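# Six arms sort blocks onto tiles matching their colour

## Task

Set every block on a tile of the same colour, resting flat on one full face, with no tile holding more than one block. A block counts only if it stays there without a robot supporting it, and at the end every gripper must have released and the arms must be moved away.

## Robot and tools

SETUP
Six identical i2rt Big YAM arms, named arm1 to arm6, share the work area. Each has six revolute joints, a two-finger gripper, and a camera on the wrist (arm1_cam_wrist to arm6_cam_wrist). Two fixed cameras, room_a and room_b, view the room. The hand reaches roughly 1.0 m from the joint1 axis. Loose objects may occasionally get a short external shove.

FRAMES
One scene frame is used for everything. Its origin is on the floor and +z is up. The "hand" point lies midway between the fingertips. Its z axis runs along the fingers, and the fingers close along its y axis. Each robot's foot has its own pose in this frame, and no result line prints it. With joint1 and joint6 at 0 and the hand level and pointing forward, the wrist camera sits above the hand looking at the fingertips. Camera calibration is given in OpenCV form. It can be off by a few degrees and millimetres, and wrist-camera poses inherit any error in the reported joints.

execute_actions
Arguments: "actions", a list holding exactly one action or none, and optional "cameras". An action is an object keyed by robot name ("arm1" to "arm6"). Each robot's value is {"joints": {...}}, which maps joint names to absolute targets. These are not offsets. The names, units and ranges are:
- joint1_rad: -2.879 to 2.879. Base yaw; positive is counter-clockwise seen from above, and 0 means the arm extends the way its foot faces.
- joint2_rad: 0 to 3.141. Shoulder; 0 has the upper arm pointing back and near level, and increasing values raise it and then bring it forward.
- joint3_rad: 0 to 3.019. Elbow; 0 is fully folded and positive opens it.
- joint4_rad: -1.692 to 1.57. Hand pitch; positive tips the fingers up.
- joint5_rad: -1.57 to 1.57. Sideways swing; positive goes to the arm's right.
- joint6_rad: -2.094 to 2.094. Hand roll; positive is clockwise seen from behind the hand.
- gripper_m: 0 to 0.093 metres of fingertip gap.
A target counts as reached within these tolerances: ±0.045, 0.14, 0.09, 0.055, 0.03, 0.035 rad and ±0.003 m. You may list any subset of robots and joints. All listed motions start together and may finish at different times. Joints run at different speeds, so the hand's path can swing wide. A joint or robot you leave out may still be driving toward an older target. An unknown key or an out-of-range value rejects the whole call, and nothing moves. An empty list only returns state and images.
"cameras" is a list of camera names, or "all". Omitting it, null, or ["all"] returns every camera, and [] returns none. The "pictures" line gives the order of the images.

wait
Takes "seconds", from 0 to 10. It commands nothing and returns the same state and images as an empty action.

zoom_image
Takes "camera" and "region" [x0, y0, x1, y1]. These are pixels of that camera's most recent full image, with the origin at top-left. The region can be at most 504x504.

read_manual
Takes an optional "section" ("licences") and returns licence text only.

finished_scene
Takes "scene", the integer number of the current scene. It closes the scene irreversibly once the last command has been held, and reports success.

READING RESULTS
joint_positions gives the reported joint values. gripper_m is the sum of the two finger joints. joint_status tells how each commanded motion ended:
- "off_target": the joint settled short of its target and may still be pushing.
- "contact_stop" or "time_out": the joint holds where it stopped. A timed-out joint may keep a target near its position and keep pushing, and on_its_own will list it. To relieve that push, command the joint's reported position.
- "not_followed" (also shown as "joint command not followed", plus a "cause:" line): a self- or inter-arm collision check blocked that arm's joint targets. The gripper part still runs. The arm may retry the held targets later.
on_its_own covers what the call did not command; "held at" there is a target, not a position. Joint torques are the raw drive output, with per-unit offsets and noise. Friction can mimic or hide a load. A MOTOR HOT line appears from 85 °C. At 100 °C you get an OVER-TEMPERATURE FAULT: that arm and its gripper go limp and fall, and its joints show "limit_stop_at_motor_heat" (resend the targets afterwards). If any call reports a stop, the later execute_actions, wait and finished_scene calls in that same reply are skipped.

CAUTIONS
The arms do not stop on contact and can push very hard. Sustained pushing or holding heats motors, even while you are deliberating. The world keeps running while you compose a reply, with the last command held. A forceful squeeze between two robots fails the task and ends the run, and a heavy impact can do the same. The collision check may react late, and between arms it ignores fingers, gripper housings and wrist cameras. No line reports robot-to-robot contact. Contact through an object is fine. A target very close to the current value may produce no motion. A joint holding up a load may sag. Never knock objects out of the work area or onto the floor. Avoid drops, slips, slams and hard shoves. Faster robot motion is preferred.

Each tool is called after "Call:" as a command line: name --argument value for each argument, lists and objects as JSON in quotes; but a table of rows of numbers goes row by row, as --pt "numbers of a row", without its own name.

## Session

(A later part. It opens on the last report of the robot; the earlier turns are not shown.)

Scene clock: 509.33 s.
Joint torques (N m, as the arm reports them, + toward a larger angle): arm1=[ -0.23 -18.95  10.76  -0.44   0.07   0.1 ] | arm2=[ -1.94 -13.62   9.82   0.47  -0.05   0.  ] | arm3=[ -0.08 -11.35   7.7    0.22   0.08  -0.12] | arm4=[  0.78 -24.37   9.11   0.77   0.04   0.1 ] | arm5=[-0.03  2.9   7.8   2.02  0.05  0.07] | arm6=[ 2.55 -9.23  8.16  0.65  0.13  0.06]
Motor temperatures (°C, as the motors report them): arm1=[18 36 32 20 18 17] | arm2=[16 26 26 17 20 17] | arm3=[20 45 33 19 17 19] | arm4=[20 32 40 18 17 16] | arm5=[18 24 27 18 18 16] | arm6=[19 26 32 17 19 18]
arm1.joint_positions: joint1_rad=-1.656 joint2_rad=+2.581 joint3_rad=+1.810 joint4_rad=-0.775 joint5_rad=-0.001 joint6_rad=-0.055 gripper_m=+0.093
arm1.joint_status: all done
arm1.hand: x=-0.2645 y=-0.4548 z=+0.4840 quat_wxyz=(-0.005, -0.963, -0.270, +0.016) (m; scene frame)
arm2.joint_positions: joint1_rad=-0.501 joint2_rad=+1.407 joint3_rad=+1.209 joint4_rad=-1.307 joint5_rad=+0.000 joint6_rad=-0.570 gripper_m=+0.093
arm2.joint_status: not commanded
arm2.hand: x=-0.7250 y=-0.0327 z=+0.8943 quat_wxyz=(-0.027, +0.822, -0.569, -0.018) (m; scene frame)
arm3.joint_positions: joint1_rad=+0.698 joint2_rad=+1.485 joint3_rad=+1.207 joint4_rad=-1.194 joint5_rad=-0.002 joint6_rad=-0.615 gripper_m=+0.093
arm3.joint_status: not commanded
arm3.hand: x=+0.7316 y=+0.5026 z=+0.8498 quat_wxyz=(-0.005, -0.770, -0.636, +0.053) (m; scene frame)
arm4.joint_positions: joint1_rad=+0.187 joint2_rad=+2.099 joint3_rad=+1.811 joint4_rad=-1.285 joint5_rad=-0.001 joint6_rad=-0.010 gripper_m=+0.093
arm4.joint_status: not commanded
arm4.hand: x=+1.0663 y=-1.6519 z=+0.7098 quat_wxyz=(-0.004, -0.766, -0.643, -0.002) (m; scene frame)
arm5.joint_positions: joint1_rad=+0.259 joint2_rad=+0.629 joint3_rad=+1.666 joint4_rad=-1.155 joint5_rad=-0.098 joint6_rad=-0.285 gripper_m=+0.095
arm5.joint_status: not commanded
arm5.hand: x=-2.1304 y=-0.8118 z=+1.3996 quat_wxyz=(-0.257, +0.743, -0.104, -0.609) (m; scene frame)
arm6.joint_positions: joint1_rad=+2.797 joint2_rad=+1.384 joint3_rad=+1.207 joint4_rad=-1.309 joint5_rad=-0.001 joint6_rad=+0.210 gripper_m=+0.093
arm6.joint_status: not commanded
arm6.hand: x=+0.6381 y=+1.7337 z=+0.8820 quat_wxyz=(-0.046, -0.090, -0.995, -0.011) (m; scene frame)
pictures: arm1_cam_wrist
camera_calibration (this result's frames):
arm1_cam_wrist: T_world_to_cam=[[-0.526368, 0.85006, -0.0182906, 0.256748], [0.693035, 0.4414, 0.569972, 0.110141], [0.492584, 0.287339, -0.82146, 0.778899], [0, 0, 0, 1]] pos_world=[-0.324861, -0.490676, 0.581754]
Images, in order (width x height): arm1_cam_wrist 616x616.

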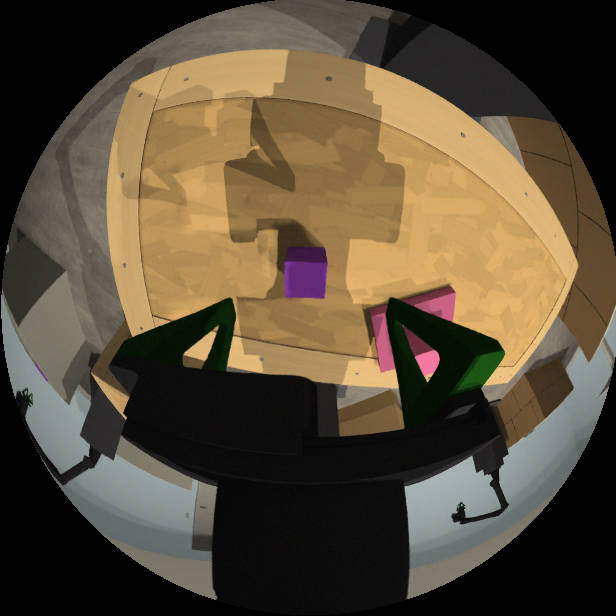

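Call:
execute_actions --actions '[{"arm1":{"joints":{"joint2_rad":2.70,"joint3_rad":1.905,"joint4_rad":-0.74}}}]' --cameras '["arm1_cam_wrist"]'

Scene clock: 518.27 s.
Joint torques (N m, as the arm reports them, + toward a larger angle): arm1=[ -0.05 -19.85   9.42   0.78   0.07   0.06] | arm2=[ -1.93 -13.48   9.92   0.49  -0.06   0.01] | arm3=[ -0.53 -11.21   7.69   0.28   0.09  -0.12] | arm4=[  0.78 -24.44   9.1    0.77   0.04   0.1 ] | arm5=[-0.04  2.9   7.8   2.01  0.05  0.07] | arm6=[ 2.57 -9.22  8.16  0.66  0.12  0.06]
Motor temperatures (°C, as the motors report them): arm1=[18 37 33 20 18 17] | arm2=[16 26 26 17 20 17] | arm3=[20 43 33 19 17 19] | arm4=[20 32 40 18 17 16] | arm5=[18 24 27 18 18 16] | arm6=[19 26 33 17 19 18]
arm1.joint_positions: joint1_rad=-1.656 joint2_rad=+2.687 joint3_rad=+1.874 joint4_rad=-0.751 joint5_rad=-0.001 joint6_rad=-0.054 gripper_m=+0.093
arm1.joint_status: all done
arm1.hand: x=-0.2620 y=-0.4536 z=+0.4339 quat_wxyz=(-0.003, -0.963, -0.269, +0.006) (m; scene frame)
arm2.joint_positions: joint1_rad=-0.501 joint2_rad=+1.407 joint3_rad=+1.209 joint4_rad=-1.307 joint5_rad=+0.000 joint6_rad=-0.570 gripper_m=+0.093
arm2.joint_status: not commanded
arm2.hand: x=-0.7250 y=-0.0327 z=+0.8943 quat_wxyz=(-0.027, +0.822, -0.569, -0.018) (m; scene frame)
arm3.joint_positions: joint1_rad=+0.698 joint2_rad=+1.485 joint3_rad=+1.207 joint4_rad=-1.194 joint5_rad=-0.002 joint6_rad=-0.615 gripper_m=+0.093
arm3.joint_status: not commanded
arm3.hand: x=+0.7316 y=+0.5026 z=+0.8498 quat_wxyz=(-0.005, -0.770, -0.636, +0.053) (m; scene frame)
arm4.joint_positions: joint1_rad=+0.187 joint2_rad=+2.099 joint3_rad=+1.811 joint4_rad=-1.285 joint5_rad=-0.001 joint6_rad=-0.010 gripper_m=+0.093
arm4.joint_status: not commanded
arm4.hand: x=+1.0663 y=-1.6519 z=+0.7098 quat_wxyz=(-0.004, -0.766, -0.643, -0.002) (m; scene frame)
arm5.joint_positions: joint1_rad=+0.259 joint2_rad=+0.629 joint3_rad=+1.666 joint4_rad=-1.155 joint5_rad=-0.098 joint6_rad=-0.285 gripper_m=+0.095
arm5.joint_status: not commanded
arm5.hand: x=-2.1304 y=-0.8118 z=+1.3996 quat_wxyz=(-0.257, +0.743, -0.104, -0.609) (m; scene frame)
arm6.joint_positions: joint1_rad=+2.797 joint2_rad=+1.384 joint3_rad=+1.207 joint4_rad=-1.309 joint5_rad=-0.001 joint6_rad=+0.210 gripper_m=+0.093
arm6.joint_status: not commanded
arm6.hand: x=+0.6381 y=+1.7337 z=+0.8820 quat_wxyz=(-0.046, -0.090, -0.995, -0.011) (m; scene frame)
pictures: arm1_cam_wrist
camera_calibration (this result's frames):
arm1_cam_wrist: T_world_to_cam=[[-0.525758, 0.850411, -0.019499, 0.256945], [0.683465, 0.43597, 0.585495, 0.124795], [0.506413, 0.294502, -0.810441, 0.738258], [0, 0, 0, 1]] pos_world=[-0.324065, -0.490334, 0.530258]
Images, in order (width x height): arm1_cam_wrist 616x616.

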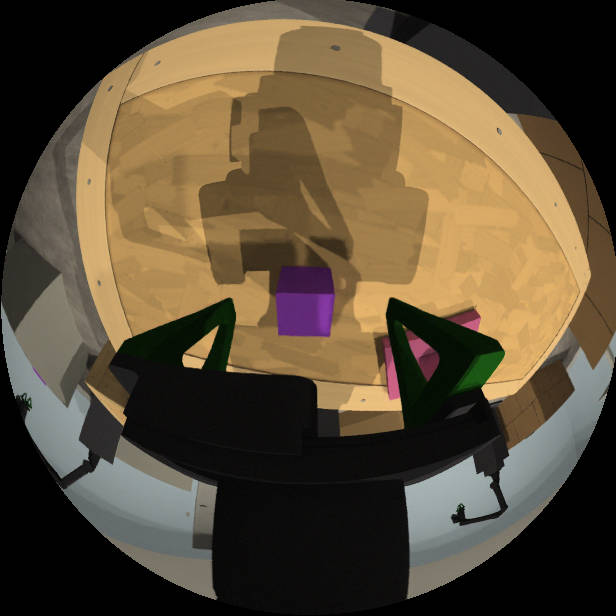

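Need about 2 cm lower and 1 cm inward.

Call:
execute_actions --actions '[{"arm1":{"joints":{"joint2_rad":2.745}}}]' --cameras '["arm1_cam_wrist"]'

Scene clock: 521.97 s.
Joint torques (N m, as the arm reports them, + toward a larger angle): arm1=[ -0.06 -18.52   9.12   0.55   0.07   0.06] | arm2=[ -1.95 -13.44   9.87   0.54  -0.07  -0.01] | arm3=[ -0.3  -11.18   7.68   0.26   0.1   -0.12] | arm4=[  0.82 -24.42   9.13   0.78   0.05   0.1 ] | arm5=[-0.01  2.9   7.79  2.02  0.06  0.07] | arm6=[ 2.61 -9.31  8.14  0.64  0.12  0.06]
Motor temperatures (°C, as the motors report them): arm1=[18 37 33 20 18 17] | arm2=[16 26 26 17 20 17] | arm3=[20 42 33 19 17 19] | arm4=[20 32 40 18 17 16] | arm5=[18 24 27 18 18 16] | arm6=[19 26 33 17 19 18]
arm1.joint_positions: joint1_rad=-1.656 joint2_rad=+2.721 joint3_rad=+1.874 joint4_rad=-0.751 joint5_rad=-0.001 joint6_rad=-0.054 gripper_m=+0.093
arm1.joint_status: all done
arm1.hand: x=-0.2493 y=-0.4469 z=+0.4125 quat_wxyz=(+0.001, -0.963, -0.269, -0.010) (m; scene frame)
arm2.joint_positions: joint1_rad=-0.501 joint2_rad=+1.407 joint3_rad=+1.209 joint4_rad=-1.307 joint5_rad=+0.000 joint6_rad=-0.570 gripper_m=+0.093
arm2.joint_status: not commanded
arm2.hand: x=-0.7250 y=-0.0327 z=+0.8943 quat_wxyz=(-0.027, +0.822, -0.569, -0.018) (m; scene frame)
arm3.joint_positions: joint1_rad=+0.698 joint2_rad=+1.485 joint3_rad=+1.207 joint4_rad=-1.194 joint5_rad=-0.002 joint6_rad=-0.615 gripper_m=+0.093
arm3.joint_status: not commanded
arm3.hand: x=+0.7316 y=+0.5026 z=+0.8498 quat_wxyz=(-0.005, -0.770, -0.636, +0.053) (m; scene frame)
arm4.joint_positions: joint1_rad=+0.187 joint2_rad=+2.099 joint3_rad=+1.811 joint4_rad=-1.285 joint5_rad=-0.001 joint6_rad=-0.010 gripper_m=+0.093
arm4.joint_status: not commanded
arm4.hand: x=+1.0663 y=-1.6519 z=+0.7098 quat_wxyz=(-0.004, -0.766, -0.643, -0.002) (m; scene frame)
arm5.joint_positions: joint1_rad=+0.259 joint2_rad=+0.629 joint3_rad=+1.666 joint4_rad=-1.155 joint5_rad=-0.098 joint6_rad=-0.285 gripper_m=+0.095
arm5.joint_status: not commanded
arm5.hand: x=-2.1304 y=-0.8118 z=+1.3996 quat_wxyz=(-0.257, +0.743, -0.104, -0.609) (m; scene frame)
arm6.joint_positions: joint1_rad=+2.797 joint2_rad=+1.384 joint3_rad=+1.207 joint4_rad=-1.309 joint5_rad=-0.001 joint6_rad=+0.210 gripper_m=+0.093
arm6.joint_status: not commanded
arm6.hand: x=+0.6381 y=+1.7337 z=+0.8820 quat_wxyz=(-0.046, -0.090, -0.995, -0.011) (m; scene frame)
pictures: arm1_cam_wrist
camera_calibration (this result's frames):
arm1_cam_wrist: T_world_to_cam=[[-0.525199, 0.850705, -0.0216114, 0.258613], [0.665501, 0.426422, 0.612595, 0.105753], [0.530353, 0.307352, -0.790101, 0.715817], [0, 0, 0, 1]] pos_world=[-0.314192, -0.485106, 0.506373]
Images, in order (width x height): arm1_cam_wrist 616x616.

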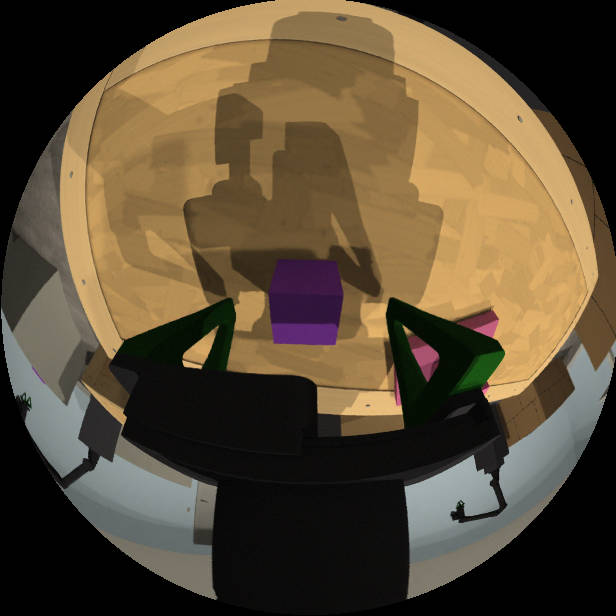

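Call:
execute_actions --actions '[{"arm1":{"joints":{"joint2_rad":2.721,"gripper_m":0.015}}}]' --cameras '[]'

Call:
execute_actions --actions '[{"arm1":{"joints":{"joint2_rad":2.42,"joint3_rad":1.69,"joint4_rad":-0.84}},"arm4":{"joints":{"joint1_rad":-0.9}}}]' --cameras '[]'

Call:
execute_actions --actions '[{"arm1":{"joints":{"joint1_rad":-0.13,"joint6_rad":-0.61}}}]' --cameras '["arm1_cam_wrist","room_b"]'

Scene clock: 536.63 s.
Joint torques (N m, as the arm reports them, + toward a larger angle): arm1=[ -0.13 -20.49   8.98   0.62   0.08   0.06] | arm2=[ -1.78 -13.48   9.83   0.45  -0.06   0.01] | arm3=[ -0.43 -11.41   7.76   0.2    0.07  -0.11] | arm4=[  0.81 -24.38   9.11   0.8    0.05   0.1 ] | arm5=[-0.03  2.9   7.8   2.02  0.05  0.07] | arm6=[ 2.45 -9.15  8.17  0.65  0.13  0.06]
Motor temperatures (°C, as the motors report them): arm1=[18 37 33 20 18 17] | arm2=[16 26 26 17 20 17] | arm3=[20 41 33 19 17 19] | arm4=[20 32 40 18 17 16] | arm5=[18 24 27 18 18 16] | arm6=[19 26 33 17 19 18]
arm1.joint_positions: joint1_rad=-1.656 joint2_rad=+2.721 joint3_rad=+1.874 joint4_rad=-0.751 joint5_rad=-0.001 joint6_rad=-0.054 gripper_m=+0.031
arm1.joint_status: gripper_m off_target (ended at +0.031, target +0.015); the others done
arm1.hand: x=-0.2493 y=-0.4469 z=+0.4125 quat_wxyz=(+0.001, -0.963, -0.269, -0.010) (m; scene frame)
arm2.joint_positions: joint1_rad=-0.501 joint2_rad=+1.407 joint3_rad=+1.209 joint4_rad=-1.307 joint5_rad=+0.000 joint6_rad=-0.570 gripper_m=+0.093
arm2.joint_status: not commanded
arm2.hand: x=-0.7250 y=-0.0327 z=+0.8943 quat_wxyz=(-0.027, +0.822, -0.569, -0.018) (m; scene frame)
arm3.joint_positions: joint1_rad=+0.698 joint2_rad=+1.485 joint3_rad=+1.207 joint4_rad=-1.194 joint5_rad=-0.002 joint6_rad=-0.615 gripper_m=+0.093
arm3.joint_status: not commanded
arm3.hand: x=+0.7316 y=+0.5026 z=+0.8498 quat_wxyz=(-0.005, -0.770, -0.636, +0.053) (m; scene frame)
arm4.joint_positions: joint1_rad=+0.187 joint2_rad=+2.099 joint3_rad=+1.811 joint4_rad=-1.285 joint5_rad=-0.001 joint6_rad=-0.010 gripper_m=+0.093
arm4.joint_status: not commanded
arm4.hand: x=+1.0663 y=-1.6519 z=+0.7098 quat_wxyz=(-0.004, -0.766, -0.643, -0.002) (m; scene frame)
arm5.joint_positions: joint1_rad=+0.259 joint2_rad=+0.629 joint3_rad=+1.666 joint4_rad=-1.155 joint5_rad=-0.098 joint6_rad=-0.285 gripper_m=+0.095
arm5.joint_status: not commanded
arm5.hand: x=-2.1304 y=-0.8118 z=+1.3996 quat_wxyz=(-0.257, +0.743, -0.104, -0.609) (m; scene frame)
arm6.joint_positions: joint1_rad=+2.797 joint2_rad=+1.384 joint3_rad=+1.207 joint4_rad=-1.309 joint5_rad=-0.001 joint6_rad=+0.210 gripper_m=+0.093
arm6.joint_status: not commanded
arm6.hand: x=+0.6381 y=+1.7337 z=+0.8820 quat_wxyz=(-0.046, -0.090, -0.995, -0.011) (m; scene frame)
pictures: none
No camera images: the call's "cameras" was empty. Leave "cameras" out to get every camera's image.

Scene clock: 538.43 s.
Joint torques (N m, as the arm reports them, + toward a larger angle): arm1=[ -0.05 -18.5    7.08  -0.23   0.07   0.05] | arm2=[ -1.89 -13.67   9.91   0.49  -0.06   0.03] | arm3=[ -0.25 -11.47   7.72   0.27   0.07  -0.12] | arm4=[  1.08 -24.45   9.1    0.34  -0.12   0.07] | arm5=[-0.01  2.87  7.8   2.02  0.05  0.07] | arm6=[ 2.58 -9.22  8.19  0.65  0.12  0.06]
Motor temperatures (°C, as the motors report them): arm1=[18 38 33 20 18 17] | arm2=[16 26 26 17 20 17] | arm3=[20 41 33 19 17 19] | arm4=[20 32 40 18 17 16] | arm5=[18 24 27 18 18 16] | arm6=[19 26 33 17 19 18]
arm1.joint_positions: joint1_rad=-1.656 joint2_rad=+2.406 joint3_rad=+1.691 joint4_rad=-0.831 joint5_rad=-0.001 joint6_rad=-0.054 gripper_m=+0.031
arm1.joint_status: all done
arm1.hand: x=-0.2498 y=-0.4468 z=+0.5596 quat_wxyz=(-0.005, -0.963, -0.269, +0.015) (m; scene frame)
arm2.joint_positions: joint1_rad=-0.501 joint2_rad=+1.407 joint3_rad=+1.209 joint4_rad=-1.307 joint5_rad=+0.000 joint6_rad=-0.570 gripper_m=+0.093
arm2.joint_status: not commanded
arm2.hand: x=-0.7250 y=-0.0327 z=+0.8943 quat_wxyz=(-0.027, +0.822, -0.569, -0.018) (m; scene frame)
arm3.joint_positions: joint1_rad=+0.698 joint2_rad=+1.485 joint3_rad=+1.207 joint4_rad=-1.194 joint5_rad=-0.002 joint6_rad=-0.615 gripper_m=+0.093
arm3.joint_status: not commanded
arm3.hand: x=+0.7316 y=+0.5026 z=+0.8498 quat_wxyz=(-0.005, -0.770, -0.636, +0.053) (m; scene frame)
arm4.joint_positions: joint1_rad=-0.903 joint2_rad=+2.099 joint3_rad=+1.811 joint4_rad=-1.272 joint5_rad=+0.002 joint6_rad=-0.008 gripper_m=+0.093
arm4.joint_status: all done
arm4.hand: x=+0.5709 y=-1.2118 z=+0.7048 quat_wxyz=(-0.002, -0.988, -0.151, +0.003) (m; scene frame)
arm5.joint_positions: joint1_rad=+0.259 joint2_rad=+0.629 joint3_rad=+1.666 joint4_rad=-1.155 joint5_rad=-0.098 joint6_rad=-0.285 gripper_m=+0.095
arm5.joint_status: not commanded
arm5.hand: x=-2.1304 y=-0.8118 z=+1.3996 quat_wxyz=(-0.257, +0.743, -0.104, -0.609) (m; scene frame)
arm6.joint_positions: joint1_rad=+2.797 joint2_rad=+1.384 joint3_rad=+1.207 joint4_rad=-1.309 joint5_rad=-0.001 joint6_rad=+0.210 gripper_m=+0.093
arm6.joint_status: not commanded
arm6.hand: x=+0.6381 y=+1.7337 z=+0.8820 quat_wxyz=(-0.046, -0.090, -0.995, -0.011) (m; scene frame)
pictures: none
No camera images: the call's "cameras" was empty. Leave "cameras" out to get every camera's image.

Scene clock: 540.23 s.
Joint torques (N m, as the arm reports them, + toward a larger angle): arm1=[ -0.47 -18.33   7.06  -0.17   0.06  -0.24] | arm2=[ -1.91 -13.34   9.9    0.41  -0.04   0.  ] | arm3=[ -0.43 -11.06   7.72   0.32   0.09  -0.1 ] | arm4=[  0.77 -24.5    9.1    0.33  -0.12   0.08] | arm5=[-0.05  2.89  7.81  2.02  0.06  0.07] | arm6=[ 2.6  -9.37  8.17  0.67  0.12  0.06]
Motor temperatures (°C, as the motors report them): arm1=[18 38 33 20 18 17] | arm2=[16 26 26 17 20 17] | arm3=[20 40 33 19 17 19] | arm4=[20 32 40 18 17 16] | arm5=[18 24 27 18 18 16] | arm6=[19 26 33 17 19 18]
arm1.joint_positions: joint1_rad=-0.119 joint2_rad=+2.406 joint3_rad=+1.691 joint4_rad=-0.831 joint5_rad=-0.002 joint6_rad=-0.596 gripper_m=+0.031
arm1.joint_status: all done
arm1.hand: x=+0.6013 y=-0.7204 z=+0.5564 quat_wxyz=(-0.007, -0.255, -0.967, +0.012) (m; scene frame)
arm2.joint_positions: joint1_rad=-0.501 joint2_rad=+1.407 joint3_rad=+1.209 joint4_rad=-1.307 joint5_rad=+0.000 joint6_rad=-0.570 gripper_m=+0.093
arm2.joint_status: not commanded
arm2.hand: x=-0.7250 y=-0.0327 z=+0.8943 quat_wxyz=(-0.027, +0.822, -0.569, -0.018) (m; scene frame)
arm3.joint_positions: joint1_rad=+0.698 joint2_rad=+1.485 joint3_rad=+1.207 joint4_rad=-1.194 joint5_rad=-0.002 joint6_rad=-0.615 gripper_m=+0.093
arm3.joint_status: not commanded
arm3.hand: x=+0.7316 y=+0.5026 z=+0.8498 quat_wxyz=(-0.005, -0.770, -0.636, +0.053) (m; scene frame)
arm4.joint_positions: joint1_rad=-0.903 joint2_rad=+2.099 joint3_rad=+1.811 joint4_rad=-1.272 joint5_rad=+0.002 joint6_rad=-0.008 gripper_m=+0.093
arm4.joint_status: not commanded
arm4.hand: x=+0.5709 y=-1.2118 z=+0.7048 quat_wxyz=(-0.002, -0.988, -0.151, +0.003) (m; scene frame)
arm5.joint_positions: joint1_rad=+0.259 joint2_rad=+0.629 joint3_rad=+1.666 joint4_rad=-1.155 joint5_rad=-0.098 joint6_rad=-0.285 gripper_m=+0.095
arm5.joint_status: not commanded
arm5.hand: x=-2.1304 y=-0.8118 z=+1.3996 quat_wxyz=(-0.257, +0.743, -0.104, -0.609) (m; scene frame)
arm6.joint_positions: joint1_rad=+2.797 joint2_rad=+1.384 joint3_rad=+1.207 joint4_rad=-1.309 joint5_rad=-0.001 joint6_rad=+0.210 gripper_m=+0.093
arm6.joint_status: not commanded
arm6.hand: x=+0.6381 y=+1.7337 z=+0.8820 quat_wxyz=(-0.046, -0.090, -0.995, -0.011) (m; scene frame)
pictures: arm1_cam_wrist, room_b
camera_calibration (this result's frames):
arm1_cam_wrist: T_world_to_cam=[[-0.486815, -0.873501, 0.00265602, -0.337561], [-0.710253, 0.397601, 0.580908, 0.392294], [-0.50848, 0.280908, -0.813965, 1.08137], [0, 0, 0, 1]] pos_world=[0.664154, -0.754603, 0.653208]
Images, in order (width x height): arm1_cam_wrist 616x616, room_b 672x504.

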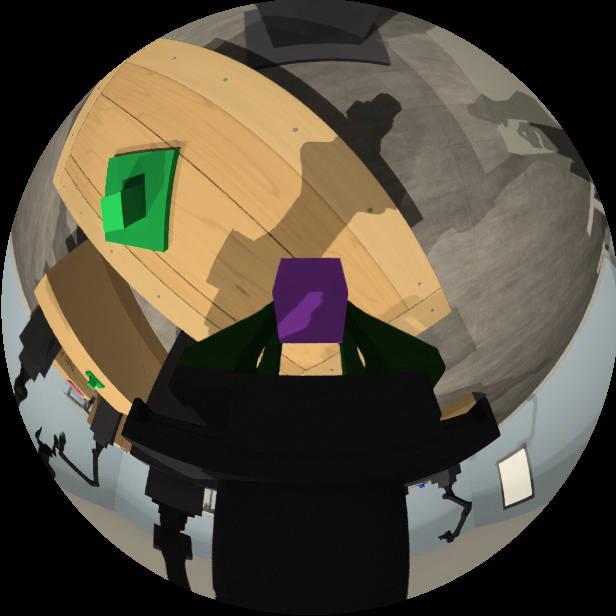

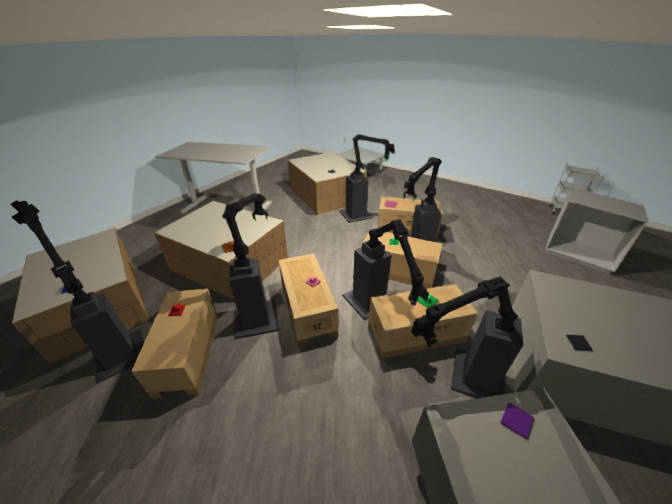

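Call:
execute_actions --actions '[{"arm1":{"joints":{"joint2_rad":2.605,"joint4_rad":-0.63}}}]' --cameras '[]'

Scene clock: 543.77 s.
Joint torques (N m, as the arm reports them, + toward a larger angle): arm1=[ -1.3  -20.42   6.22   0.71   0.06  -0.24] | arm2=[ -1.97 -13.38   9.94   0.48  -0.05   0.03] | arm3=[ -0.14 -11.45   7.74   0.31   0.09  -0.12] | arm4=[  0.76 -24.54   9.11   0.34  -0.13   0.07] | arm5=[0.   2.87 7.8  2.02 0.06 0.07] | arm6=[ 2.48 -9.36  8.18  0.64  0.13  0.06]
Motor temperatures (°C, as the motors report them): arm1=[18 38 33 20 18 17] | arm2=[16 26 26 17 20 17] | arm3=[20 40 33 19 17 19] | arm4=[20 32 40 18 17 16] | arm5=[18 24 27 18 18 16] | arm6=[19 26 33 17 19 18]
arm1.joint_positions: joint1_rad=-0.119 joint2_rad=+2.621 joint3_rad=+1.681 joint4_rad=-0.645 joint5_rad=-0.002 joint6_rad=-0.596 gripper_m=+0.031
arm1.joint_status: all done
arm1.hand: x=+0.5843 y=-0.6880 z=+0.4237 quat_wxyz=(+0.006, -0.255, -0.967, -0.003) (m; scene frame)
arm2.joint_positions: joint1_rad=-0.501 joint2_rad=+1.407 joint3_rad=+1.209 joint4_rad=-1.307 joint5_rad=+0.000 joint6_rad=-0.570 gripper_m=+0.093
arm2.joint_status: not commanded
arm2.hand: x=-0.7250 y=-0.0327 z=+0.8943 quat_wxyz=(-0.027, +0.822, -0.569, -0.018) (m; scene frame)
arm3.joint_positions: joint1_rad=+0.698 joint2_rad=+1.485 joint3_rad=+1.207 joint4_rad=-1.194 joint5_rad=-0.002 joint6_rad=-0.615 gripper_m=+0.093
arm3.joint_status: not commanded
arm3.hand: x=+0.7316 y=+0.5026 z=+0.8498 quat_wxyz=(-0.005, -0.770, -0.636, +0.053) (m; scene frame)
arm4.joint_positions: joint1_rad=-0.903 joint2_rad=+2.099 joint3_rad=+1.811 joint4_rad=-1.272 joint5_rad=+0.002 joint6_rad=-0.008 gripper_m=+0.093
arm4.joint_status: not commanded
arm4.hand: x=+0.5709 y=-1.2118 z=+0.7048 quat_wxyz=(-0.002, -0.988, -0.151, +0.003) (m; scene frame)
arm5.joint_positions: joint1_rad=+0.259 joint2_rad=+0.629 joint3_rad=+1.666 joint4_rad=-1.155 joint5_rad=-0.098 joint6_rad=-0.285 gripper_m=+0.095
arm5.joint_status: not commanded
arm5.hand: x=-2.1304 y=-0.8118 z=+1.3996 quat_wxyz=(-0.257, +0.743, -0.104, -0.609) (m; scene frame)
arm6.joint_positions: joint1_rad=+2.797 joint2_rad=+1.384 joint3_rad=+1.207 joint4_rad=-1.309 joint5_rad=-0.001 joint6_rad=+0.210 gripper_m=+0.093
arm6.joint_status: not commanded
arm6.hand: x=+0.6381 y=+1.7337 z=+0.8820 quat_wxyz=(-0.046, -0.090, -0.995, -0.011) (m; scene frame)
pictures: none
No camera images: the call's "cameras" was empty. Leave "cameras" out to get every camera's image.

Call:
execute_actions --actions '[{"arm1":{"joints":{"joint2_rad":2.67,"joint4_rad":-0.6}}}]' --cameras '["arm1_cam_wrist"]'

Scene clock: 549.87 s.
Joint torques (N m, as the arm reports them, + toward a larger angle): arm1=[ -1.29 -17.74   6.17   0.93   0.04  -0.23] | arm2=[ -1.77 -13.41   9.82   0.44  -0.05   0.01] | arm3=[ -0.95 -11.26   7.83   0.22   0.1   -0.13] | arm4=[  0.76 -24.47   9.11   0.35  -0.12   0.08] | arm5=[-0.03  2.91  7.79  2.02  0.06  0.07] | arm6=[ 2.51 -9.18  8.16  0.68  0.12  0.06]
Motor temperatures (°C, as the motors report them): arm1=[18 38 32 20 18 17] | arm2=[16 26 26 17 20 17] | arm3=[20 40 34 19 17 19] | arm4=[20 32 40 18 17 16] | arm5=[18 24 27 18 18 16] | arm6=[19 25 33 17 19 18]
arm1.joint_positions: joint1_rad=-0.119 joint2_rad=+2.643 joint3_rad=+1.681 joint4_rad=-0.613 joint5_rad=-0.002 joint6_rad=-0.597 gripper_m=+0.031
arm1.joint_status: all done
arm1.hand: x=+0.5834 y=-0.6865 z=+0.4105 quat_wxyz=(+0.003, -0.255, -0.967, +0.001) (m; scene frame)
arm2.joint_positions: joint1_rad=-0.501 joint2_rad=+1.407 joint3_rad=+1.209 joint4_rad=-1.307 joint5_rad=+0.000 joint6_rad=-0.570 gripper_m=+0.093
arm2.joint_status: not commanded
arm2.hand: x=-0.7250 y=-0.0327 z=+0.8943 quat_wxyz=(-0.027, +0.822, -0.569, -0.018) (m; scene frame)
arm3.joint_positions: joint1_rad=+0.698 joint2_rad=+1.485 joint3_rad=+1.207 joint4_rad=-1.194 joint5_rad=-0.002 joint6_rad=-0.615 gripper_m=+0.093
arm3.joint_status: not commanded
arm3.hand: x=+0.7316 y=+0.5026 z=+0.8498 quat_wxyz=(-0.005, -0.770, -0.636, +0.053) (m; scene frame)
arm4.joint_positions: joint1_rad=-0.903 joint2_rad=+2.099 joint3_rad=+1.811 joint4_rad=-1.272 joint5_rad=+0.002 joint6_rad=-0.008 gripper_m=+0.093
arm4.joint_status: not commanded
arm4.hand: x=+0.5709 y=-1.2118 z=+0.7048 quat_wxyz=(-0.002, -0.988, -0.151, +0.003) (m; scene frame)
arm5.joint_positions: joint1_rad=+0.259 joint2_rad=+0.629 joint3_rad=+1.666 joint4_rad=-1.155 joint5_rad=-0.098 joint6_rad=-0.285 gripper_m=+0.095
arm5.joint_status: not commanded
arm5.hand: x=-2.1304 y=-0.8118 z=+1.3996 quat_wxyz=(-0.257, +0.743, -0.104, -0.609) (m; scene frame)
arm6.joint_positions: joint1_rad=+2.797 joint2_rad=+1.384 joint3_rad=+1.207 joint4_rad=-1.309 joint5_rad=-0.001 joint6_rad=+0.210 gripper_m=+0.093
arm6.joint_status: not commanded
arm6.hand: x=+0.6381 y=+1.7337 z=+0.8820 quat_wxyz=(-0.046, -0.090, -0.995, -0.011) (m; scene frame)
pictures: arm1_cam_wrist
camera_calibration (this result's frames):
arm1_cam_wrist: T_world_to_cam=[[-0.486077, -0.873808, -0.0137208, -0.310232], [-0.70273, 0.381481, 0.600535, 0.427311], [-0.519518, 0.301549, -0.799481, 0.958644], [0, 0, 0, 1]] pos_world=[0.647521, -0.723172, 0.505545]
Images, in order (width x height): arm1_cam_wrist 616x616.

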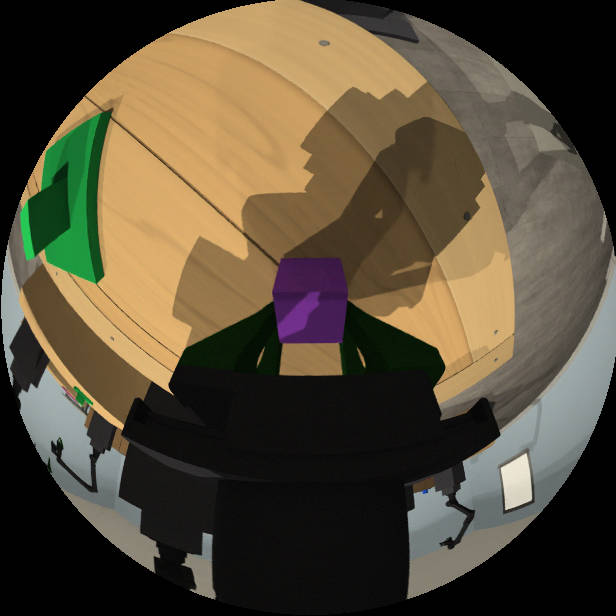

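Call:
execute_actions --actions '[{"arm1":{"joints":{"joint2_rad":2.68}}}]' --cameras '[]'

Call:
execute_actions --actions '[{"arm1":{"joints":{"joint2_rad":2.65,"gripper_m":0.093}}}]' --cameras '[]'

Call:
execute_actions --actions '[{"arm1":{"joints":{"joint2_rad":2.3,"joint4_rad":-0.96}}}]' --cameras '["arm1_cam_wrist"]'

Scene clock: 561.40 s.
Joint torques (N m, as the arm reports them, + toward a larger angle): arm1=[ -1.25 -16.42   6.06   0.69   0.04  -0.23] | arm2=[ -1.83 -13.42   9.84   0.51  -0.06   0.  ] | arm3=[ -0.37 -11.25   7.66   0.24   0.08  -0.12] | arm4=[  0.76 -24.52   9.1    0.34  -0.12   0.08] | arm5=[-0.03  2.9   7.8   2.01  0.06  0.07] | arm6=[ 2.53 -9.14  8.19  0.62  0.12  0.07]
Motor temperatures (°C, as the motors report them): arm1=[18 37 31 20 18 17] | arm2=[16 26 26 17 20 17] | arm3=[20 40 34 19 17 19] | arm4=[20 32 40 18 17 16] | arm5=[18 23 27 18 18 16] | arm6=[19 25 33 17 19 18]
arm1.joint_positions: joint1_rad=-0.119 joint2_rad=+2.643 joint3_rad=+1.681 joint4_rad=-0.613 joint5_rad=-0.002 joint6_rad=-0.597 gripper_m=+0.031
arm1.joint_status: all done
arm1.hand: x=+0.5834 y=-0.6865 z=+0.4105 quat_wxyz=(+0.003, -0.255, -0.967, +0.001) (m; scene frame)
arm2.joint_positions: joint1_rad=-0.501 joint2_rad=+1.407 joint3_rad=+1.209 joint4_rad=-1.307 joint5_rad=+0.000 joint6_rad=-0.570 gripper_m=+0.093
arm2.joint_status: not commanded
arm2.hand: x=-0.7250 y=-0.0327 z=+0.8943 quat_wxyz=(-0.027, +0.822, -0.569, -0.018) (m; scene frame)
arm3.joint_positions: joint1_rad=+0.698 joint2_rad=+1.485 joint3_rad=+1.207 joint4_rad=-1.194 joint5_rad=-0.002 joint6_rad=-0.615 gripper_m=+0.093
arm3.joint_status: not commanded
arm3.hand: x=+0.7316 y=+0.5026 z=+0.8498 quat_wxyz=(-0.005, -0.770, -0.636, +0.053) (m; scene frame)
arm4.joint_positions: joint1_rad=-0.903 joint2_rad=+2.099 joint3_rad=+1.811 joint4_rad=-1.272 joint5_rad=+0.002 joint6_rad=-0.008 gripper_m=+0.093
arm4.joint_status: not commanded
arm4.hand: x=+0.5709 y=-1.2118 z=+0.7048 quat_wxyz=(-0.002, -0.988, -0.151, +0.003) (m; scene frame)
arm5.joint_positions: joint1_rad=+0.259 joint2_rad=+0.629 joint3_rad=+1.666 joint4_rad=-1.155 joint5_rad=-0.098 joint6_rad=-0.285 gripper_m=+0.095
arm5.joint_status: not commanded
arm5.hand: x=-2.1304 y=-0.8118 z=+1.3996 quat_wxyz=(-0.257, +0.743, -0.104, -0.609) (m; scene frame)
arm6.joint_positions: joint1_rad=+2.797 joint2_rad=+1.384 joint3_rad=+1.207 joint4_rad=-1.309 joint5_rad=-0.001 joint6_rad=+0.210 gripper_m=+0.093
arm6.joint_status: not commanded
arm6.hand: x=+0.6381 y=+1.7337 z=+0.8820 quat_wxyz=(-0.046, -0.090, -0.995, -0.011) (m; scene frame)
pictures: none
No camera images: the call's "cameras" was empty. Leave "cameras" out to get every camera's image.

Scene clock: 562.07 s.
Joint torques (N m, as the arm reports them, + toward a larger angle): arm1=[ -1.05 -18.6    5.97   0.69   0.03  -0.23] | arm2=[ -1.93 -13.42   9.82   0.43  -0.06   0.01] | arm3=[ -0.37 -11.53   7.72   0.24   0.09  -0.12] | arm4=[  0.79 -24.49   9.1    0.34  -0.12   0.07] | arm5=[-0.08  2.89  7.8   2.02  0.06  0.07] | arm6=[ 2.65 -9.29  8.17  0.64  0.13  0.06]
Motor temperatures (°C, as the motors report them): arm1=[18 37 31 20 18 17] | arm2=[16 26 26 17 20 17] | arm3=[20 40 34 19 17 19] | arm4=[20 32 40 18 17 16] | arm5=[18 23 27 18 18 16] | arm6=[19 25 33 17 19 18]
arm1.joint_positions: joint1_rad=-0.119 joint2_rad=+2.643 joint3_rad=+1.681 joint4_rad=-0.613 joint5_rad=-0.002 joint6_rad=-0.597 gripper_m=+0.093
arm1.joint_status: all done
arm1.hand: x=+0.5834 y=-0.6865 z=+0.4105 quat_wxyz=(+0.003, -0.255, -0.967, +0.001) (m; scene frame)
arm2.joint_positions: joint1_rad=-0.501 joint2_rad=+1.407 joint3_rad=+1.209 joint4_rad=-1.307 joint5_rad=+0.000 joint6_rad=-0.570 gripper_m=+0.093
arm2.joint_status: not commanded
arm2.hand: x=-0.7250 y=-0.0327 z=+0.8943 quat_wxyz=(-0.027, +0.822, -0.569, -0.018) (m; scene frame)
arm3.joint_positions: joint1_rad=+0.698 joint2_rad=+1.485 joint3_rad=+1.207 joint4_rad=-1.194 joint5_rad=-0.002 joint6_rad=-0.615 gripper_m=+0.093
arm3.joint_status: not commanded
arm3.hand: x=+0.7316 y=+0.5026 z=+0.8498 quat_wxyz=(-0.005, -0.770, -0.636, +0.053) (m; scene frame)
arm4.joint_positions: joint1_rad=-0.903 joint2_rad=+2.099 joint3_rad=+1.811 joint4_rad=-1.272 joint5_rad=+0.002 joint6_rad=-0.008 gripper_m=+0.093
arm4.joint_status: not commanded
arm4.hand: x=+0.5709 y=-1.2118 z=+0.7048 quat_wxyz=(-0.002, -0.988, -0.151, +0.003) (m; scene frame)
arm5.joint_positions: joint1_rad=+0.259 joint2_rad=+0.629 joint3_rad=+1.666 joint4_rad=-1.155 joint5_rad=-0.098 joint6_rad=-0.285 gripper_m=+0.095
arm5.joint_status: not commanded
arm5.hand: x=-2.1304 y=-0.8118 z=+1.3996 quat_wxyz=(-0.257, +0.743, -0.104, -0.609) (m; scene frame)
arm6.joint_positions: joint1_rad=+2.797 joint2_rad=+1.384 joint3_rad=+1.207 joint4_rad=-1.309 joint5_rad=-0.001 joint6_rad=+0.210 gripper_m=+0.093
arm6.joint_status: not commanded
arm6.hand: x=+0.6381 y=+1.7337 z=+0.8820 quat_wxyz=(-0.046, -0.090, -0.995, -0.011) (m; scene frame)
pictures: none
No camera images: the call's "cameras" was empty. Leave "cameras" out to get every camera's image.

Scene clock: 563.43 s.
Joint torques (N m, as the arm reports them, + toward a larger angle): arm1=[ -1.22 -17.36   8.74  -0.44   0.04  -0.23] | arm2=[ -1.92 -13.53   9.88   0.53  -0.05   0.01] | arm3=[ -0.33 -11.06   7.71   0.29   0.07  -0.14] | arm4=[  0.78 -24.48   9.1    0.35  -0.12   0.08] | arm5=[-0.05  2.87  7.8   2.01  0.06  0.07] | arm6=[ 2.49 -9.2   8.17  0.65  0.13  0.07]
Motor temperatures (°C, as the motors report them): arm1=[18 37 31 20 18 17] | arm2=[16 26 26 17 20 17] | arm3=[20 39 34 19 17 19] | arm4=[20 32 40 18 17 16] | arm5=[18 23 27 18 18 16] | arm6=[19 25 33 17 19 18]
arm1.joint_positions: joint1_rad=-0.119 joint2_rad=+2.276 joint3_rad=+1.681 joint4_rad=-0.945 joint5_rad=-0.002 joint6_rad=-0.597 gripper_m=+0.093
arm1.joint_status: all done
arm1.hand: x=+0.6017 y=-0.7200 z=+0.6328 quat_wxyz=(-0.009, -0.255, -0.967, +0.014) (m; scene frame)
arm2.joint_positions: joint1_rad=-0.501 joint2_rad=+1.407 joint3_rad=+1.209 joint4_rad=-1.307 joint5_rad=+0.000 joint6_rad=-0.570 gripper_m=+0.093
arm2.joint_status: not commanded
arm2.hand: x=-0.7250 y=-0.0327 z=+0.8943 quat_wxyz=(-0.027, +0.822, -0.569, -0.018) (m; scene frame)
arm3.joint_positions: joint1_rad=+0.698 joint2_rad=+1.485 joint3_rad=+1.207 joint4_rad=-1.194 joint5_rad=-0.002 joint6_rad=-0.615 gripper_m=+0.093
arm3.joint_status: not commanded
arm3.hand: x=+0.7316 y=+0.5026 z=+0.8498 quat_wxyz=(-0.005, -0.770, -0.636, +0.053) (m; scene frame)
arm4.joint_positions: joint1_rad=-0.903 joint2_rad=+2.099 joint3_rad=+1.811 joint4_rad=-1.272 joint5_rad=+0.002 joint6_rad=-0.008 gripper_m=+0.093
arm4.joint_status: not commanded
arm4.hand: x=+0.5709 y=-1.2118 z=+0.7048 quat_wxyz=(-0.002, -0.988, -0.151, +0.003) (m; scene frame)
arm5.joint_positions: joint1_rad=+0.259 joint2_rad=+0.629 joint3_rad=+1.666 joint4_rad=-1.155 joint5_rad=-0.098 joint6_rad=-0.285 gripper_m=+0.095
arm5.joint_status: not commanded
arm5.hand: x=-2.1304 y=-0.8118 z=+1.3996 quat_wxyz=(-0.257, +0.743, -0.104, -0.609) (m; scene frame)
arm6.joint_positions: joint1_rad=+2.797 joint2_rad=+1.384 joint3_rad=+1.207 joint4_rad=-1.309 joint5_rad=-0.001 joint6_rad=+0.210 gripper_m=+0.093
arm6.joint_status: not commanded
arm6.hand: x=+0.6381 y=+1.7337 z=+0.8820 quat_wxyz=(-0.046, -0.090, -0.995, -0.011) (m; scene frame)
pictures: arm1_cam_wrist
camera_calibration (this result's frames):
arm1_cam_wrist: T_world_to_cam=[[-0.4858, -0.874049, 0.00603144, -0.340396], [-0.71187, 0.399646, 0.577515, 0.352565], [-0.507187, 0.276264, -0.816357, 1.14106], [0, 0, 0, 1]] pos_world=[0.664349, -0.753658, 0.729958]
Images, in order (width x height): arm1_cam_wrist 616x616.

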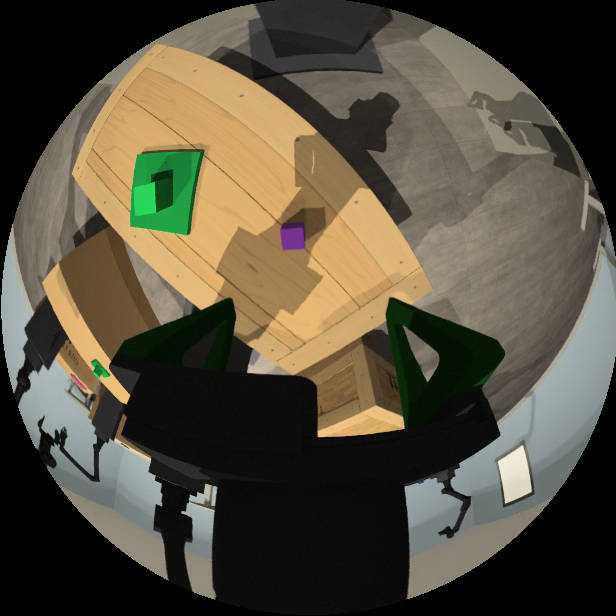

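Call:
execute_actions --actions '[{"arm1":{"joints":{"joint1_rad":0.9,"joint2_rad":1.4,"joint3_rad":1.1,"joint4_rad":-1.2}},"arm4":{"joints":{"joint1_rad":-1.4,"joint2_rad":2.4,"joint3_rad":1.9,"joint4_rad":-1.05}}}]' --cameras '[]'

Call:
execute_actions --actions '[{"arm4":{"joints":{"joint1_rad":-1.74,"joint2_rad":2.535,"joint3_rad":1.9,"joint4_rad":-0.895}}}]' --cameras '["arm4_cam_wrist"]'

Scene clock: 578.60 s.
Joint torques (N m, as the arm reports them, + toward a larger angle): arm1=[ 0.15 -9.16  8.42 -0.28  0.06 -0.22] | arm2=[ -1.74 -13.48   9.87   0.51  -0.06   0.01] | arm3=[ -0.27 -11.35   7.75   0.26   0.07  -0.12] | arm4=[ -0.2  -26.28   9.46   0.52  -0.04   0.07] | arm5=[-0.03  2.88  7.8   2.02  0.05  0.07] | arm6=[ 2.48 -9.27  8.2   0.63  0.13  0.06]
Motor temperatures (°C, as the motors report them): arm1=[18 37 32 20 18 17] | arm2=[16 25 26 17 20 17] | arm3=[20 39 34 19 17 19] | arm4=[20 33 40 18 17 16] | arm5=[18 23 27 19 18 16] | arm6=[19 25 33 17 19 18]
arm1.joint_positions: joint1_rad=+0.893 joint2_rad=+1.403 joint3_rad=+1.112 joint4_rad=-1.186 joint5_rad=-0.002 joint6_rad=-0.598 gripper_m=+0.093
arm1.joint_status: all done
arm1.hand: x=+0.7312 y=-0.1839 z=+0.8754 quat_wxyz=(-0.041, +0.246, -0.968, +0.017) (m; scene frame)
arm2.joint_positions: joint1_rad=-0.501 joint2_rad=+1.407 joint3_rad=+1.209 joint4_rad=-1.307 joint5_rad=+0.000 joint6_rad=-0.570 gripper_m=+0.093
arm2.joint_status: not commanded
arm2.hand: x=-0.7250 y=-0.0327 z=+0.8943 quat_wxyz=(-0.027, +0.822, -0.569, -0.018) (m; scene frame)
arm3.joint_positions: joint1_rad=+0.698 joint2_rad=+1.485 joint3_rad=+1.207 joint4_rad=-1.194 joint5_rad=-0.002 joint6_rad=-0.615 gripper_m=+0.093
arm3.joint_status: not commanded
arm3.hand: x=+0.7316 y=+0.5026 z=+0.8498 quat_wxyz=(-0.005, -0.770, -0.636, +0.053) (m; scene frame)
arm4.joint_positions: joint1_rad=-1.395 joint2_rad=+2.401 joint3_rad=+1.880 joint4_rad=-1.058 joint5_rad=+0.000 joint6_rad=-0.007 gripper_m=+0.093
arm4.joint_status: all done
arm4.hand: x=+0.5216 y=-0.8940 z=+0.5338 quat_wxyz=(-0.002, -0.995, +0.095, -0.008) (m; scene frame)
arm5.joint_positions: joint1_rad=+0.259 joint2_rad=+0.629 joint3_rad=+1.666 joint4_rad=-1.155 joint5_rad=-0.098 joint6_rad=-0.285 gripper_m=+0.095
arm5.joint_status: not commanded
arm5.hand: x=-2.1304 y=-0.8118 z=+1.3996 quat_wxyz=(-0.257, +0.743, -0.104, -0.609) (m; scene frame)
arm6.joint_positions: joint1_rad=+2.797 joint2_rad=+1.384 joint3_rad=+1.207 joint4_rad=-1.309 joint5_rad=-0.001 joint6_rad=+0.210 gripper_m=+0.093
arm6.joint_status: not commanded
arm6.hand: x=+0.6381 y=+1.7337 z=+0.8820 quat_wxyz=(-0.046, -0.090, -0.995, -0.011) (m; scene frame)
pictures: none
No camera images: the call's "cameras" was empty. Leave "cameras" out to get every camera's image.

Scene clock: 580.37 s.
Joint torques (N m, as the arm reports them, + toward a larger angle): arm1=[ 0.22 -9.34  8.41 -0.28  0.06 -0.22] | arm2=[ -1.71 -13.47   9.9    0.52  -0.05   0.01] | arm3=[ -0.53 -11.4    7.71   0.28   0.1   -0.13] | arm4=[ -0.07 -28.29   8.48   0.71  -0.05   0.06] | arm5=[-0.06  2.89  7.79  2.02  0.06  0.07] | arm6=[ 2.54 -9.21  8.11  0.67  0.12  0.06]
Motor temperatures (°C, as the motors report them): arm1=[18 37 32 20 18 17] | arm2=[16 25 26 17 20 17] | arm3=[20 39 34 19 17 19] | arm4=[20 33 40 18 17 16] | arm5=[18 23 27 19 18 16] | arm6=[19 25 33 17 19 18]
arm1.joint_positions: joint1_rad=+0.893 joint2_rad=+1.403 joint3_rad=+1.112 joint4_rad=-1.186 joint5_rad=-0.002 joint6_rad=-0.598 gripper_m=+0.093
arm1.joint_status: not commanded
arm1.hand: x=+0.7312 y=-0.1839 z=+0.8754 quat_wxyz=(-0.041, +0.246, -0.968, +0.017) (m; scene frame)
arm2.joint_positions: joint1_rad=-0.501 joint2_rad=+1.407 joint3_rad=+1.209 joint4_rad=-1.307 joint5_rad=+0.000 joint6_rad=-0.570 gripper_m=+0.093
arm2.joint_status: not commanded
arm2.hand: x=-0.7250 y=-0.0327 z=+0.8943 quat_wxyz=(-0.027, +0.822, -0.569, -0.018) (m; scene frame)
arm3.joint_positions: joint1_rad=+0.698 joint2_rad=+1.485 joint3_rad=+1.207 joint4_rad=-1.194 joint5_rad=-0.002 joint6_rad=-0.615 gripper_m=+0.093
arm3.joint_status: not commanded
arm3.hand: x=+0.7316 y=+0.5026 z=+0.8498 quat_wxyz=(-0.005, -0.770, -0.636, +0.053) (m; scene frame)
arm4.joint_positions: joint1_rad=-1.734 joint2_rad=+2.544 joint3_rad=+1.882 joint4_rad=-0.908 joint5_rad=+0.001 joint6_rad=-0.007 gripper_m=+0.093
arm4.joint_status: all done
arm4.hand: x=+0.6055 y=-0.6825 z=+0.4401 quat_wxyz=(-0.001, -0.965, +0.261, -0.004) (m; scene frame)
arm5.joint_positions: joint1_rad=+0.259 joint2_rad=+0.629 joint3_rad=+1.666 joint4_rad=-1.155 joint5_rad=-0.098 joint6_rad=-0.285 gripper_m=+0.095
arm5.joint_status: not commanded
arm5.hand: x=-2.1304 y=-0.8118 z=+1.3996 quat_wxyz=(-0.257, +0.743, -0.104, -0.609) (m; scene frame)
arm6.joint_positions: joint1_rad=+2.797 joint2_rad=+1.384 joint3_rad=+1.207 joint4_rad=-1.309 joint5_rad=-0.001 joint6_rad=+0.210 gripper_m=+0.093
arm6.joint_status: not commanded
arm6.hand: x=+0.6381 y=+1.7337 z=+0.8820 quat_wxyz=(-0.046, -0.090, -0.995, -0.011) (m; scene frame)
pictures: arm4_cam_wrist
camera_calibration (this result's frames):
arm4_cam_wrist: T_world_to_cam=[[0.508506, 0.861044, -0.00503875, 0.276587], [0.689889, -0.403912, 0.600756, -0.95138], [0.515242, -0.308964, -0.799416, -0.0487462], [0, 0, 0, 1]] pos_world=[0.540817, -0.637488, 0.533973]
Images, in order (width x height): arm4_cam_wrist 616x616.

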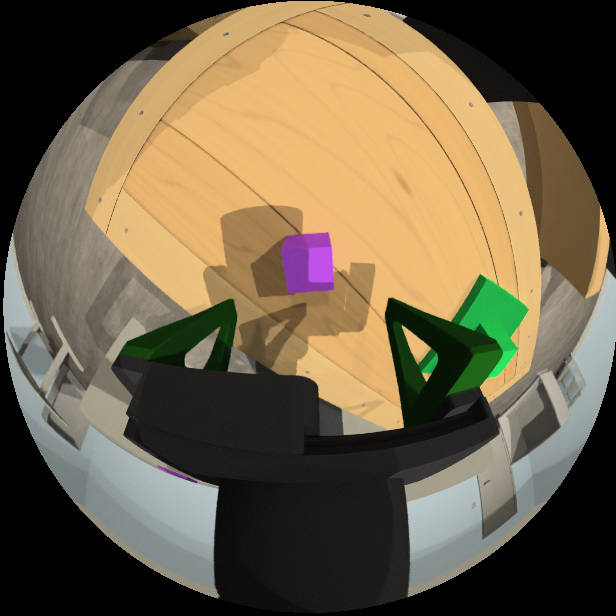

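Call:
execute_actions --actions '[{"arm4":{"joints":{"joint2_rad":2.64,"joint3_rad":1.965,"joint4_rad":-0.845,"joint6_rad":-0.08}}}]' --cameras '["arm4_cam_wrist"]'

Scene clock: 590.57 s.
Joint torques (N m, as the arm reports them, + toward a larger angle): arm1=[ 0.26 -9.3   8.42 -0.29  0.06 -0.22] | arm2=[ -1.83 -13.35   9.88   0.54  -0.03   0.01] | arm3=[ -0.54 -11.12   7.69   0.28   0.09  -0.12] | arm4=[ -0.27 -27.92   8.71   0.63  -0.05  -0.12] | arm5=[-0.04  2.9   7.8   2.02  0.06  0.07] | arm6=[ 2.7  -9.3   8.15  0.63  0.13  0.06]
Motor temperatures (°C, as the motors report them): arm1=[18 35 32 20 18 17] | arm2=[16 25 26 17 20 17] | arm3=[20 39 34 19 17 19] | arm4=[20 34 40 18 17 16] | arm5=[18 23 27 19 18 16] | arm6=[19 25 33 17 19 18]
arm1.joint_positions: joint1_rad=+0.893 joint2_rad=+1.403 joint3_rad=+1.112 joint4_rad=-1.186 joint5_rad=-0.002 joint6_rad=-0.598 gripper_m=+0.093
arm1.joint_status: not commanded
arm1.hand: x=+0.7312 y=-0.1839 z=+0.8754 quat_wxyz=(-0.041, +0.246, -0.968, +0.017) (m; scene frame)
arm2.joint_positions: joint1_rad=-0.501 joint2_rad=+1.407 joint3_rad=+1.209 joint4_rad=-1.307 joint5_rad=+0.000 joint6_rad=-0.570 gripper_m=+0.093
arm2.joint_status: not commanded
arm2.hand: x=-0.7250 y=-0.0327 z=+0.8943 quat_wxyz=(-0.027, +0.822, -0.569, -0.018) (m; scene frame)
arm3.joint_positions: joint1_rad=+0.698 joint2_rad=+1.485 joint3_rad=+1.207 joint4_rad=-1.194 joint5_rad=-0.002 joint6_rad=-0.615 gripper_m=+0.093
arm3.joint_status: not commanded
arm3.hand: x=+0.7316 y=+0.5026 z=+0.8498 quat_wxyz=(-0.005, -0.770, -0.636, +0.053) (m; scene frame)
arm4.joint_positions: joint1_rad=-1.734 joint2_rad=+2.632 joint3_rad=+1.942 joint4_rad=-0.855 joint5_rad=+0.001 joint6_rad=-0.068 gripper_m=+0.093
arm4.joint_status: all done
arm4.hand: x=+0.5954 y=-0.6765 z=+0.4003 quat_wxyz=(+0.003, -0.973, +0.231, +0.009) (m; scene frame)
arm5.joint_positions: joint1_rad=+0.259 joint2_rad=+0.629 joint3_rad=+1.666 joint4_rad=-1.155 joint5_rad=-0.098 joint6_rad=-0.285 gripper_m=+0.095
arm5.joint_status: not commanded
arm5.hand: x=-2.1304 y=-0.8118 z=+1.3996 quat_wxyz=(-0.257, +0.743, -0.104, -0.609) (m; scene frame)
arm6.joint_positions: joint1_rad=+2.797 joint2_rad=+1.384 joint3_rad=+1.207 joint4_rad=-1.309 joint5_rad=-0.001 joint6_rad=+0.210 gripper_m=+0.093
arm6.joint_status: not commanded
arm6.hand: x=+0.6381 y=+1.7337 z=+0.8820 quat_wxyz=(-0.046, -0.090, -0.995, -0.011) (m; scene frame)
pictures: arm4_cam_wrist
camera_calibration (this result's frames):
arm4_cam_wrist: T_world_to_cam=[[0.45426, 0.890861, -0.00388369, 0.328381], [0.726621, -0.367983, 0.580181, -0.907372], [0.515432, -0.266375, -0.814478, -0.0388042], [0, 0, 0, 1]] pos_world=[0.530147, -0.636775, 0.49611]
Images, in order (width x height): arm4_cam_wrist 616x616.

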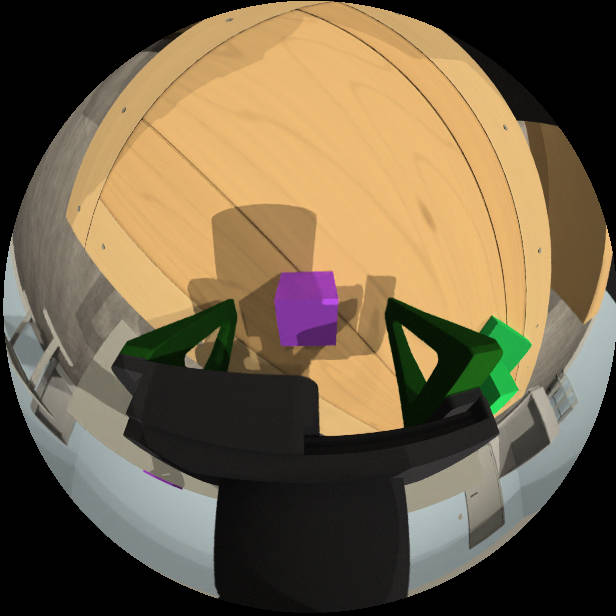

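Call:
execute_actions --actions '[{"arm4":{"joints":{"joint2_rad":2.672}}}]' --cameras '["arm4_cam_wrist"]'

Scene clock: 595.77 s.
Joint torques (N m, as the arm reports them, + toward a larger angle): arm1=[ 0.22 -9.31  8.42 -0.28  0.06 -0.22] | arm2=[ -1.69 -13.64   9.84   0.48  -0.06   0.01] | arm3=[ -0.17 -11.34   7.7    0.2    0.08  -0.12] | arm4=[ -0.25 -26.31   8.58   0.61  -0.05  -0.1 ] | arm5=[-0.04  2.85  7.81  2.02  0.06  0.07] | arm6=[ 2.59 -9.28  8.18  0.62  0.13  0.06]
Motor temperatures (°C, as the motors report them): arm1=[18 35 32 20 18 17] | arm2=[16 25 26 17 20 17] | arm3=[20 39 34 19 17 19] | arm4=[20 34 40 18 17 16] | arm5=[18 23 27 19 18 16] | arm6=[19 25 33 17 19 18]
arm1.joint_positions: joint1_rad=+0.893 joint2_rad=+1.403 joint3_rad=+1.112 joint4_rad=-1.186 joint5_rad=-0.002 joint6_rad=-0.598 gripper_m=+0.093
arm1.joint_status: not commanded
arm1.hand: x=+0.7312 y=-0.1839 z=+0.8754 quat_wxyz=(-0.041, +0.246, -0.968, +0.017) (m; scene frame)
arm2.joint_positions: joint1_rad=-0.501 joint2_rad=+1.407 joint3_rad=+1.209 joint4_rad=-1.307 joint5_rad=+0.000 joint6_rad=-0.570 gripper_m=+0.093
arm2.joint_status: not commanded
arm2.hand: x=-0.7250 y=-0.0327 z=+0.8943 quat_wxyz=(-0.027, +0.822, -0.569, -0.018) (m; scene frame)
arm3.joint_positions: joint1_rad=+0.698 joint2_rad=+1.485 joint3_rad=+1.207 joint4_rad=-1.194 joint5_rad=-0.002 joint6_rad=-0.615 gripper_m=+0.093
arm3.joint_status: not commanded
arm3.hand: x=+0.7316 y=+0.5026 z=+0.8498 quat_wxyz=(-0.005, -0.770, -0.636, +0.053) (m; scene frame)
arm4.joint_positions: joint1_rad=-1.734 joint2_rad=+2.653 joint3_rad=+1.942 joint4_rad=-0.855 joint5_rad=+0.001 joint6_rad=-0.069 gripper_m=+0.093
arm4.joint_status: all done
arm4.hand: x=+0.6019 y=-0.6804 z=+0.3870 quat_wxyz=(+0.000, -0.973, +0.231, -0.001) (m; scene frame)
arm5.joint_positions: joint1_rad=+0.259 joint2_rad=+0.629 joint3_rad=+1.666 joint4_rad=-1.155 joint5_rad=-0.098 joint6_rad=-0.285 gripper_m=+0.095
arm5.joint_status: not commanded
arm5.hand: x=-2.1304 y=-0.8118 z=+1.3996 quat_wxyz=(-0.257, +0.743, -0.104, -0.609) (m; scene frame)
arm6.joint_positions: joint1_rad=+2.797 joint2_rad=+1.384 joint3_rad=+1.207 joint4_rad=-1.309 joint5_rad=-0.001 joint6_rad=+0.210 gripper_m=+0.093
arm6.joint_status: not commanded
arm6.hand: x=+0.6381 y=+1.7337 z=+0.8820 quat_wxyz=(-0.046, -0.090, -0.995, -0.011) (m; scene frame)
pictures: arm4_cam_wrist
camera_calibration (this result's frames):
arm4_cam_wrist: T_world_to_cam=[[0.453995, 0.890989, -0.00516694, 0.329558], [0.716528, -0.36164, 0.596493, -0.901746], [0.5296, -0.274507, -0.802602, -0.0726913], [0, 0, 0, 1]] pos_world=[0.535006, -0.639694, 0.481246]
Images, in order (width x height): arm4_cam_wrist 616x616.

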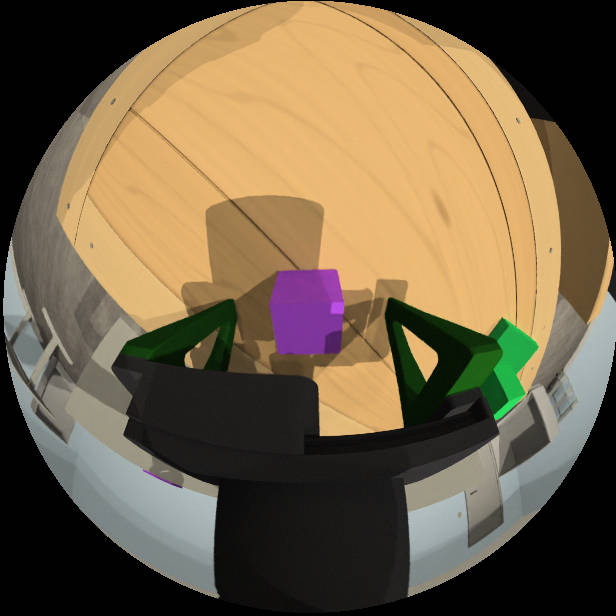

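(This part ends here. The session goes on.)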